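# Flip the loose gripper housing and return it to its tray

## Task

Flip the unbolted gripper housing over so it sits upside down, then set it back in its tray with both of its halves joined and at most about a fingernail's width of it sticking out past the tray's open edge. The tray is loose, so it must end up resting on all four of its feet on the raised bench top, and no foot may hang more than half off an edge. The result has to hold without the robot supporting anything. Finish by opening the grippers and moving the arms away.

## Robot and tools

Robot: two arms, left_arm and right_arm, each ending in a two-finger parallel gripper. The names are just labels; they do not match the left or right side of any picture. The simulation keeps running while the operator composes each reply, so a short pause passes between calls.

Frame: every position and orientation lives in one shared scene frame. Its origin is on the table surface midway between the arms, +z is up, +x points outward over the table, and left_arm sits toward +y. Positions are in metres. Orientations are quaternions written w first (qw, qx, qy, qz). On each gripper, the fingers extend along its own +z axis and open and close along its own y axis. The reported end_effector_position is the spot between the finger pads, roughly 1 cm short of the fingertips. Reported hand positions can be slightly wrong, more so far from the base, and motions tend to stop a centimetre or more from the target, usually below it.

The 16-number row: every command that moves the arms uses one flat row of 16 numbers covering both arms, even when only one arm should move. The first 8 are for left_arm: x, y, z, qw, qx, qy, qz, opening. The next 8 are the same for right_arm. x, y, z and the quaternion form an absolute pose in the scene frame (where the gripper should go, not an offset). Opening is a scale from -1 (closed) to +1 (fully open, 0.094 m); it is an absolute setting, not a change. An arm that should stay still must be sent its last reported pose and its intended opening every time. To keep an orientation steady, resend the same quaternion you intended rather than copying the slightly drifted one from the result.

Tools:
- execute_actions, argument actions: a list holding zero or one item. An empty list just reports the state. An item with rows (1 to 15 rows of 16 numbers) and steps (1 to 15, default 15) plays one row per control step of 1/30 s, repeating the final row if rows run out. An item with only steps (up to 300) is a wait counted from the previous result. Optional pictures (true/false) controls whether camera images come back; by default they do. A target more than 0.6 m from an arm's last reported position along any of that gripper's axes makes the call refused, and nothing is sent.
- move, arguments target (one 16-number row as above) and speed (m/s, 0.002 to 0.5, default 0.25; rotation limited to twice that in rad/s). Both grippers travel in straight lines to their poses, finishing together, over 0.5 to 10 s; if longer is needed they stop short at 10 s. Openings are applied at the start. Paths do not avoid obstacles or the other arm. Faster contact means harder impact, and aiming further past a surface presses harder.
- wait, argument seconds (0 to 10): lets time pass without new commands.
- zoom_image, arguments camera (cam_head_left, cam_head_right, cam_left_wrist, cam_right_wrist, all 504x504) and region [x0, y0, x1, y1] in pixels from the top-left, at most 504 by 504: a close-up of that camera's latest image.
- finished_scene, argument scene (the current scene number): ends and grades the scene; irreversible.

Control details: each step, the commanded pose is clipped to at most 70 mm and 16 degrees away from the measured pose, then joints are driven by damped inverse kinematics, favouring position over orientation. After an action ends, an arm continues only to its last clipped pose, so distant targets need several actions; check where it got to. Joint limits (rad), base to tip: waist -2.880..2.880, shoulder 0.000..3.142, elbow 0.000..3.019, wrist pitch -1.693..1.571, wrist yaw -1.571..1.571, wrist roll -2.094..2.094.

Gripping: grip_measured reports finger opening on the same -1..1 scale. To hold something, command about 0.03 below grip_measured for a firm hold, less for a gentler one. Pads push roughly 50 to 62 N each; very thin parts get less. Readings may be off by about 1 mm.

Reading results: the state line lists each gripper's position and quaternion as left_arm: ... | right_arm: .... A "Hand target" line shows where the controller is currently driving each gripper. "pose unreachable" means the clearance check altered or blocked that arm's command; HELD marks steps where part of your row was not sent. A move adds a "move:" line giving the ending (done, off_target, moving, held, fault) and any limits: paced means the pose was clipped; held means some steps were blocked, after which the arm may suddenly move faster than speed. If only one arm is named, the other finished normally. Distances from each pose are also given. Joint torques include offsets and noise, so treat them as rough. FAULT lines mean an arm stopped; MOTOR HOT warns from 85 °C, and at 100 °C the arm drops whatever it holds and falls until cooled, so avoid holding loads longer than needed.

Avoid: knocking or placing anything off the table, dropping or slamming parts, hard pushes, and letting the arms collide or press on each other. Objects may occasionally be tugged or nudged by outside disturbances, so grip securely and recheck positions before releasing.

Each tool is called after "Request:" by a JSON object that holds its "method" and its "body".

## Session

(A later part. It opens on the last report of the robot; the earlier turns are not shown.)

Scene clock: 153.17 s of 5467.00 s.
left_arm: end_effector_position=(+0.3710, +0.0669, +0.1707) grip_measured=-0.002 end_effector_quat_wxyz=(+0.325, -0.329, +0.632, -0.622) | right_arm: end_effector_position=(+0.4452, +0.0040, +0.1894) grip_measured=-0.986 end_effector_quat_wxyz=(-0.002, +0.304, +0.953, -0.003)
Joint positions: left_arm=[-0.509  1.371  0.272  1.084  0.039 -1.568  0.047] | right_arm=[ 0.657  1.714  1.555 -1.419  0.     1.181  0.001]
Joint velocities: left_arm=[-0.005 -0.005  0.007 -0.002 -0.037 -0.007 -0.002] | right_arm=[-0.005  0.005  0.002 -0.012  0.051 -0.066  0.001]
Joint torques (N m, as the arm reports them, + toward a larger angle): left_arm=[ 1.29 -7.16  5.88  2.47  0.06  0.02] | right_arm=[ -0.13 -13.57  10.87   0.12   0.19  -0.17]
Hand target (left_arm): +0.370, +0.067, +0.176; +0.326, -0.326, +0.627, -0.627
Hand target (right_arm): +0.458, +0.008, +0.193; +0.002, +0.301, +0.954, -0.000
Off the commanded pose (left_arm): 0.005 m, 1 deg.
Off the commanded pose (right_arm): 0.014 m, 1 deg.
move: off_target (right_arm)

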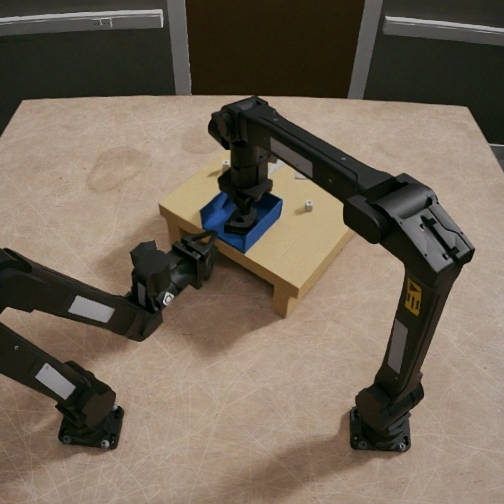

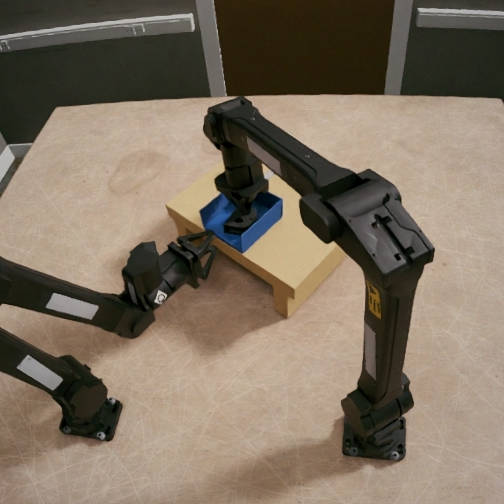

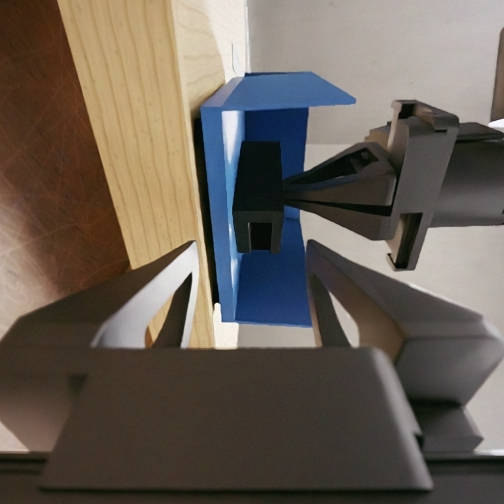

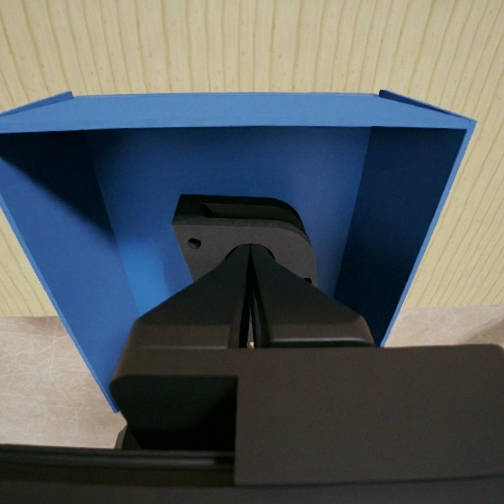

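Request:
{"method": "move", "body": {"target": [0.35,0.08,0.18,0.326,-0.326,0.627,-0.627,0.0,0.45,0.008,0.23,0,0.301,0.954,0,-1], "speed": 0.04}}

Request:
{"method": "move", "body": {"target": [0.31,0.11,0.2,0.674,0.213,0.674,-0.213,0.0,0.4,-0.2,0.3,0,0.2,0.98,0,-1], "speed": 0.4}}

Scene clock: 156.73 s of 5467.00 s.
left_arm: end_effector_position=(+0.3506, +0.0798, +0.1802) grip_measured=-0.002 end_effector_quat_wxyz=(+0.328, -0.325, +0.626, -0.628) | right_arm: end_effector_position=(+0.4402, +0.0009, +0.2101) grip_measured=-0.986 end_effector_quat_wxyz=(-0.013, +0.303, +0.953, -0.016)
Joint positions: left_arm=[-0.509  1.272  0.214  1.062  0.04  -1.568  0.047] | right_arm=[ 0.657  1.714  1.609 -1.508  0.     1.179  0.001]
Joint velocities: left_arm=[-0.015 -0.005  0.002  0.007  0.007  0.022 -0.001] | right_arm=[-0.005 -0.005 -0.017 -0.007 -0.007 -0.022  0.   ]
Joint torques (N m, as the arm reports them, + toward a larger angle): left_arm=[ 1.29 -6.64  6.14  1.65  0.04  0.04] | right_arm=[  0.46 -16.03  11.12   0.01   0.1   -0.09]
Hand target (left_arm): +0.350, +0.080, +0.180; +0.326, -0.326, +0.627, -0.627
Hand target (right_arm): +0.449, +0.007, +0.230; +0.000, +0.301, +0.954, +0.000
Off the commanded pose (left_arm): 0.001 m, 0 deg.
Off the commanded pose (right_arm): 0.023 m, 2 deg.
move: off_target (right_arm)

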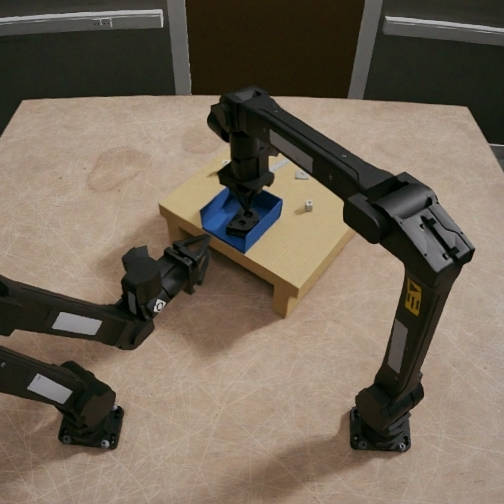

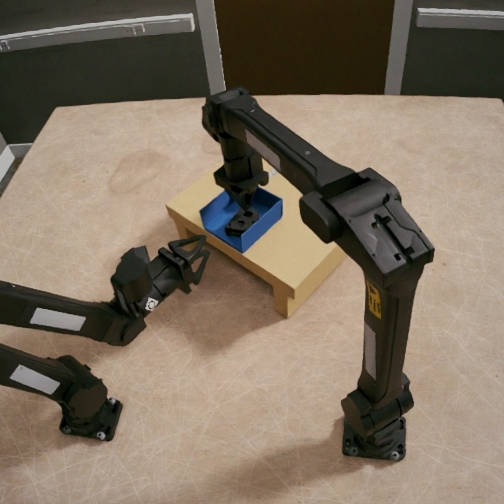

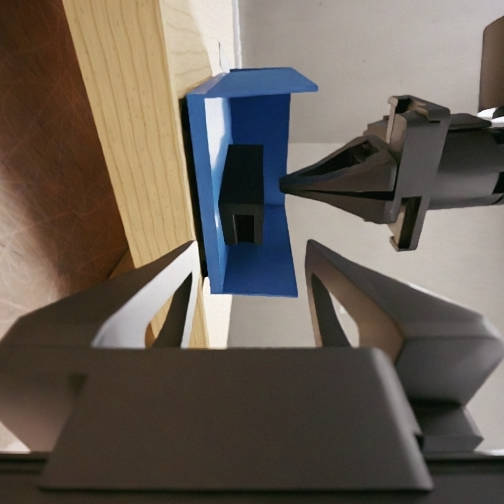

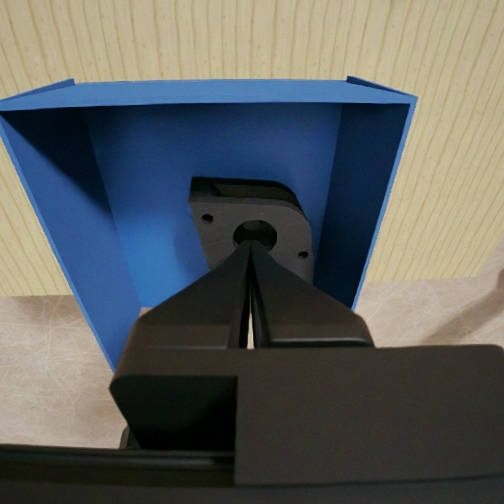

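Scene clock: 159.37 s of 5467.00 s.
left_arm: end_effector_position=(+0.3077, +0.1079, +0.2008) grip_measured=-0.002 end_effector_quat_wxyz=(+0.673, +0.211, +0.674, -0.220) | right_arm: end_effector_position=(+0.4035, -0.2003, +0.3001) grip_measured=-0.986 end_effector_quat_wxyz=(+0.008, +0.204, +0.979, -0.001)
Joint positions: left_arm=[-0.498  0.903  0.12   0.784  0.06  -0.012  0.047] | right_arm=[ 0.278  1.386  1.466 -1.636  0.008  0.597  0.001]
Joint velocities: left_arm=[-0.005 -0.005  0.007  0.007  0.022  0.066  0.   ] | right_arm=[-0.005 -0.005 -0.002 -0.017 -0.037 -0.051 -0.   ]
Joint torques (N m, as the arm reports them, + toward a larger angle): left_arm=[ 1.99 -2.62  8.26  1.86  0.03  0.04] | right_arm=[  0.44 -11.15   7.4    0.2    0.16  -0.17]
Hand target (left_arm): +0.309, +0.110, +0.202; +0.674, +0.213, +0.674, -0.213
Hand target (right_arm): +0.399, -0.202, +0.300; +0.004, +0.200, +0.980, -0.004
Off the commanded pose (left_arm): 0.003 m, 1 deg.
Off the commanded pose (right_arm): 0.003 m, 1 deg.
move: done

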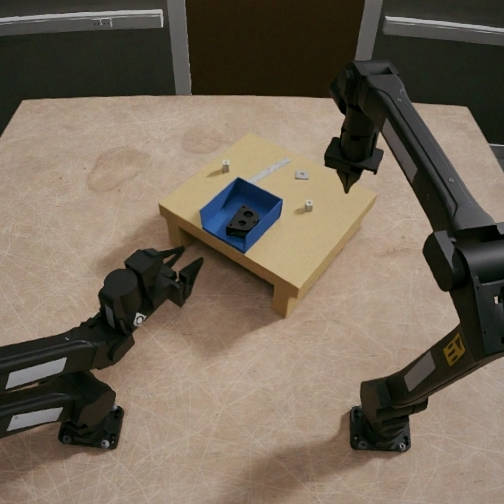

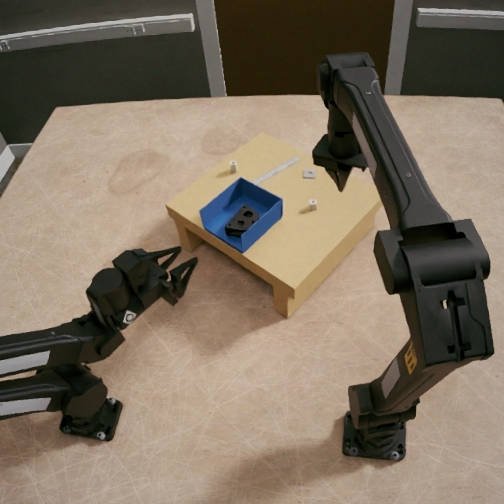

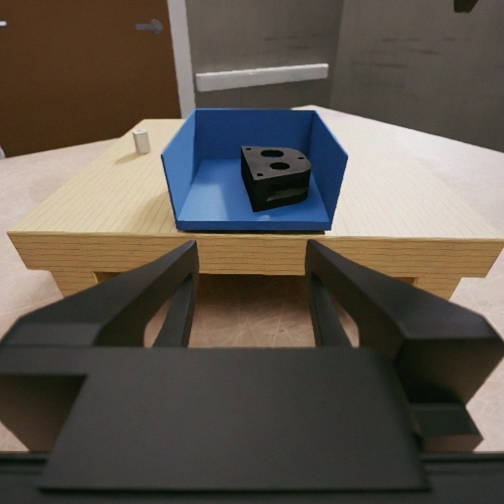

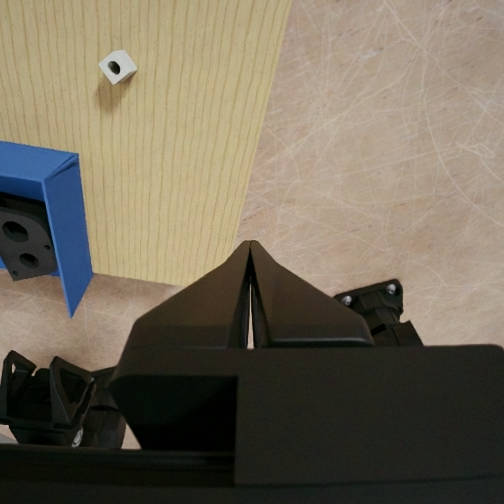

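Request:
{"method": "finished_scene", "body": {"scene": 1}}

The scene is finished: the task was done.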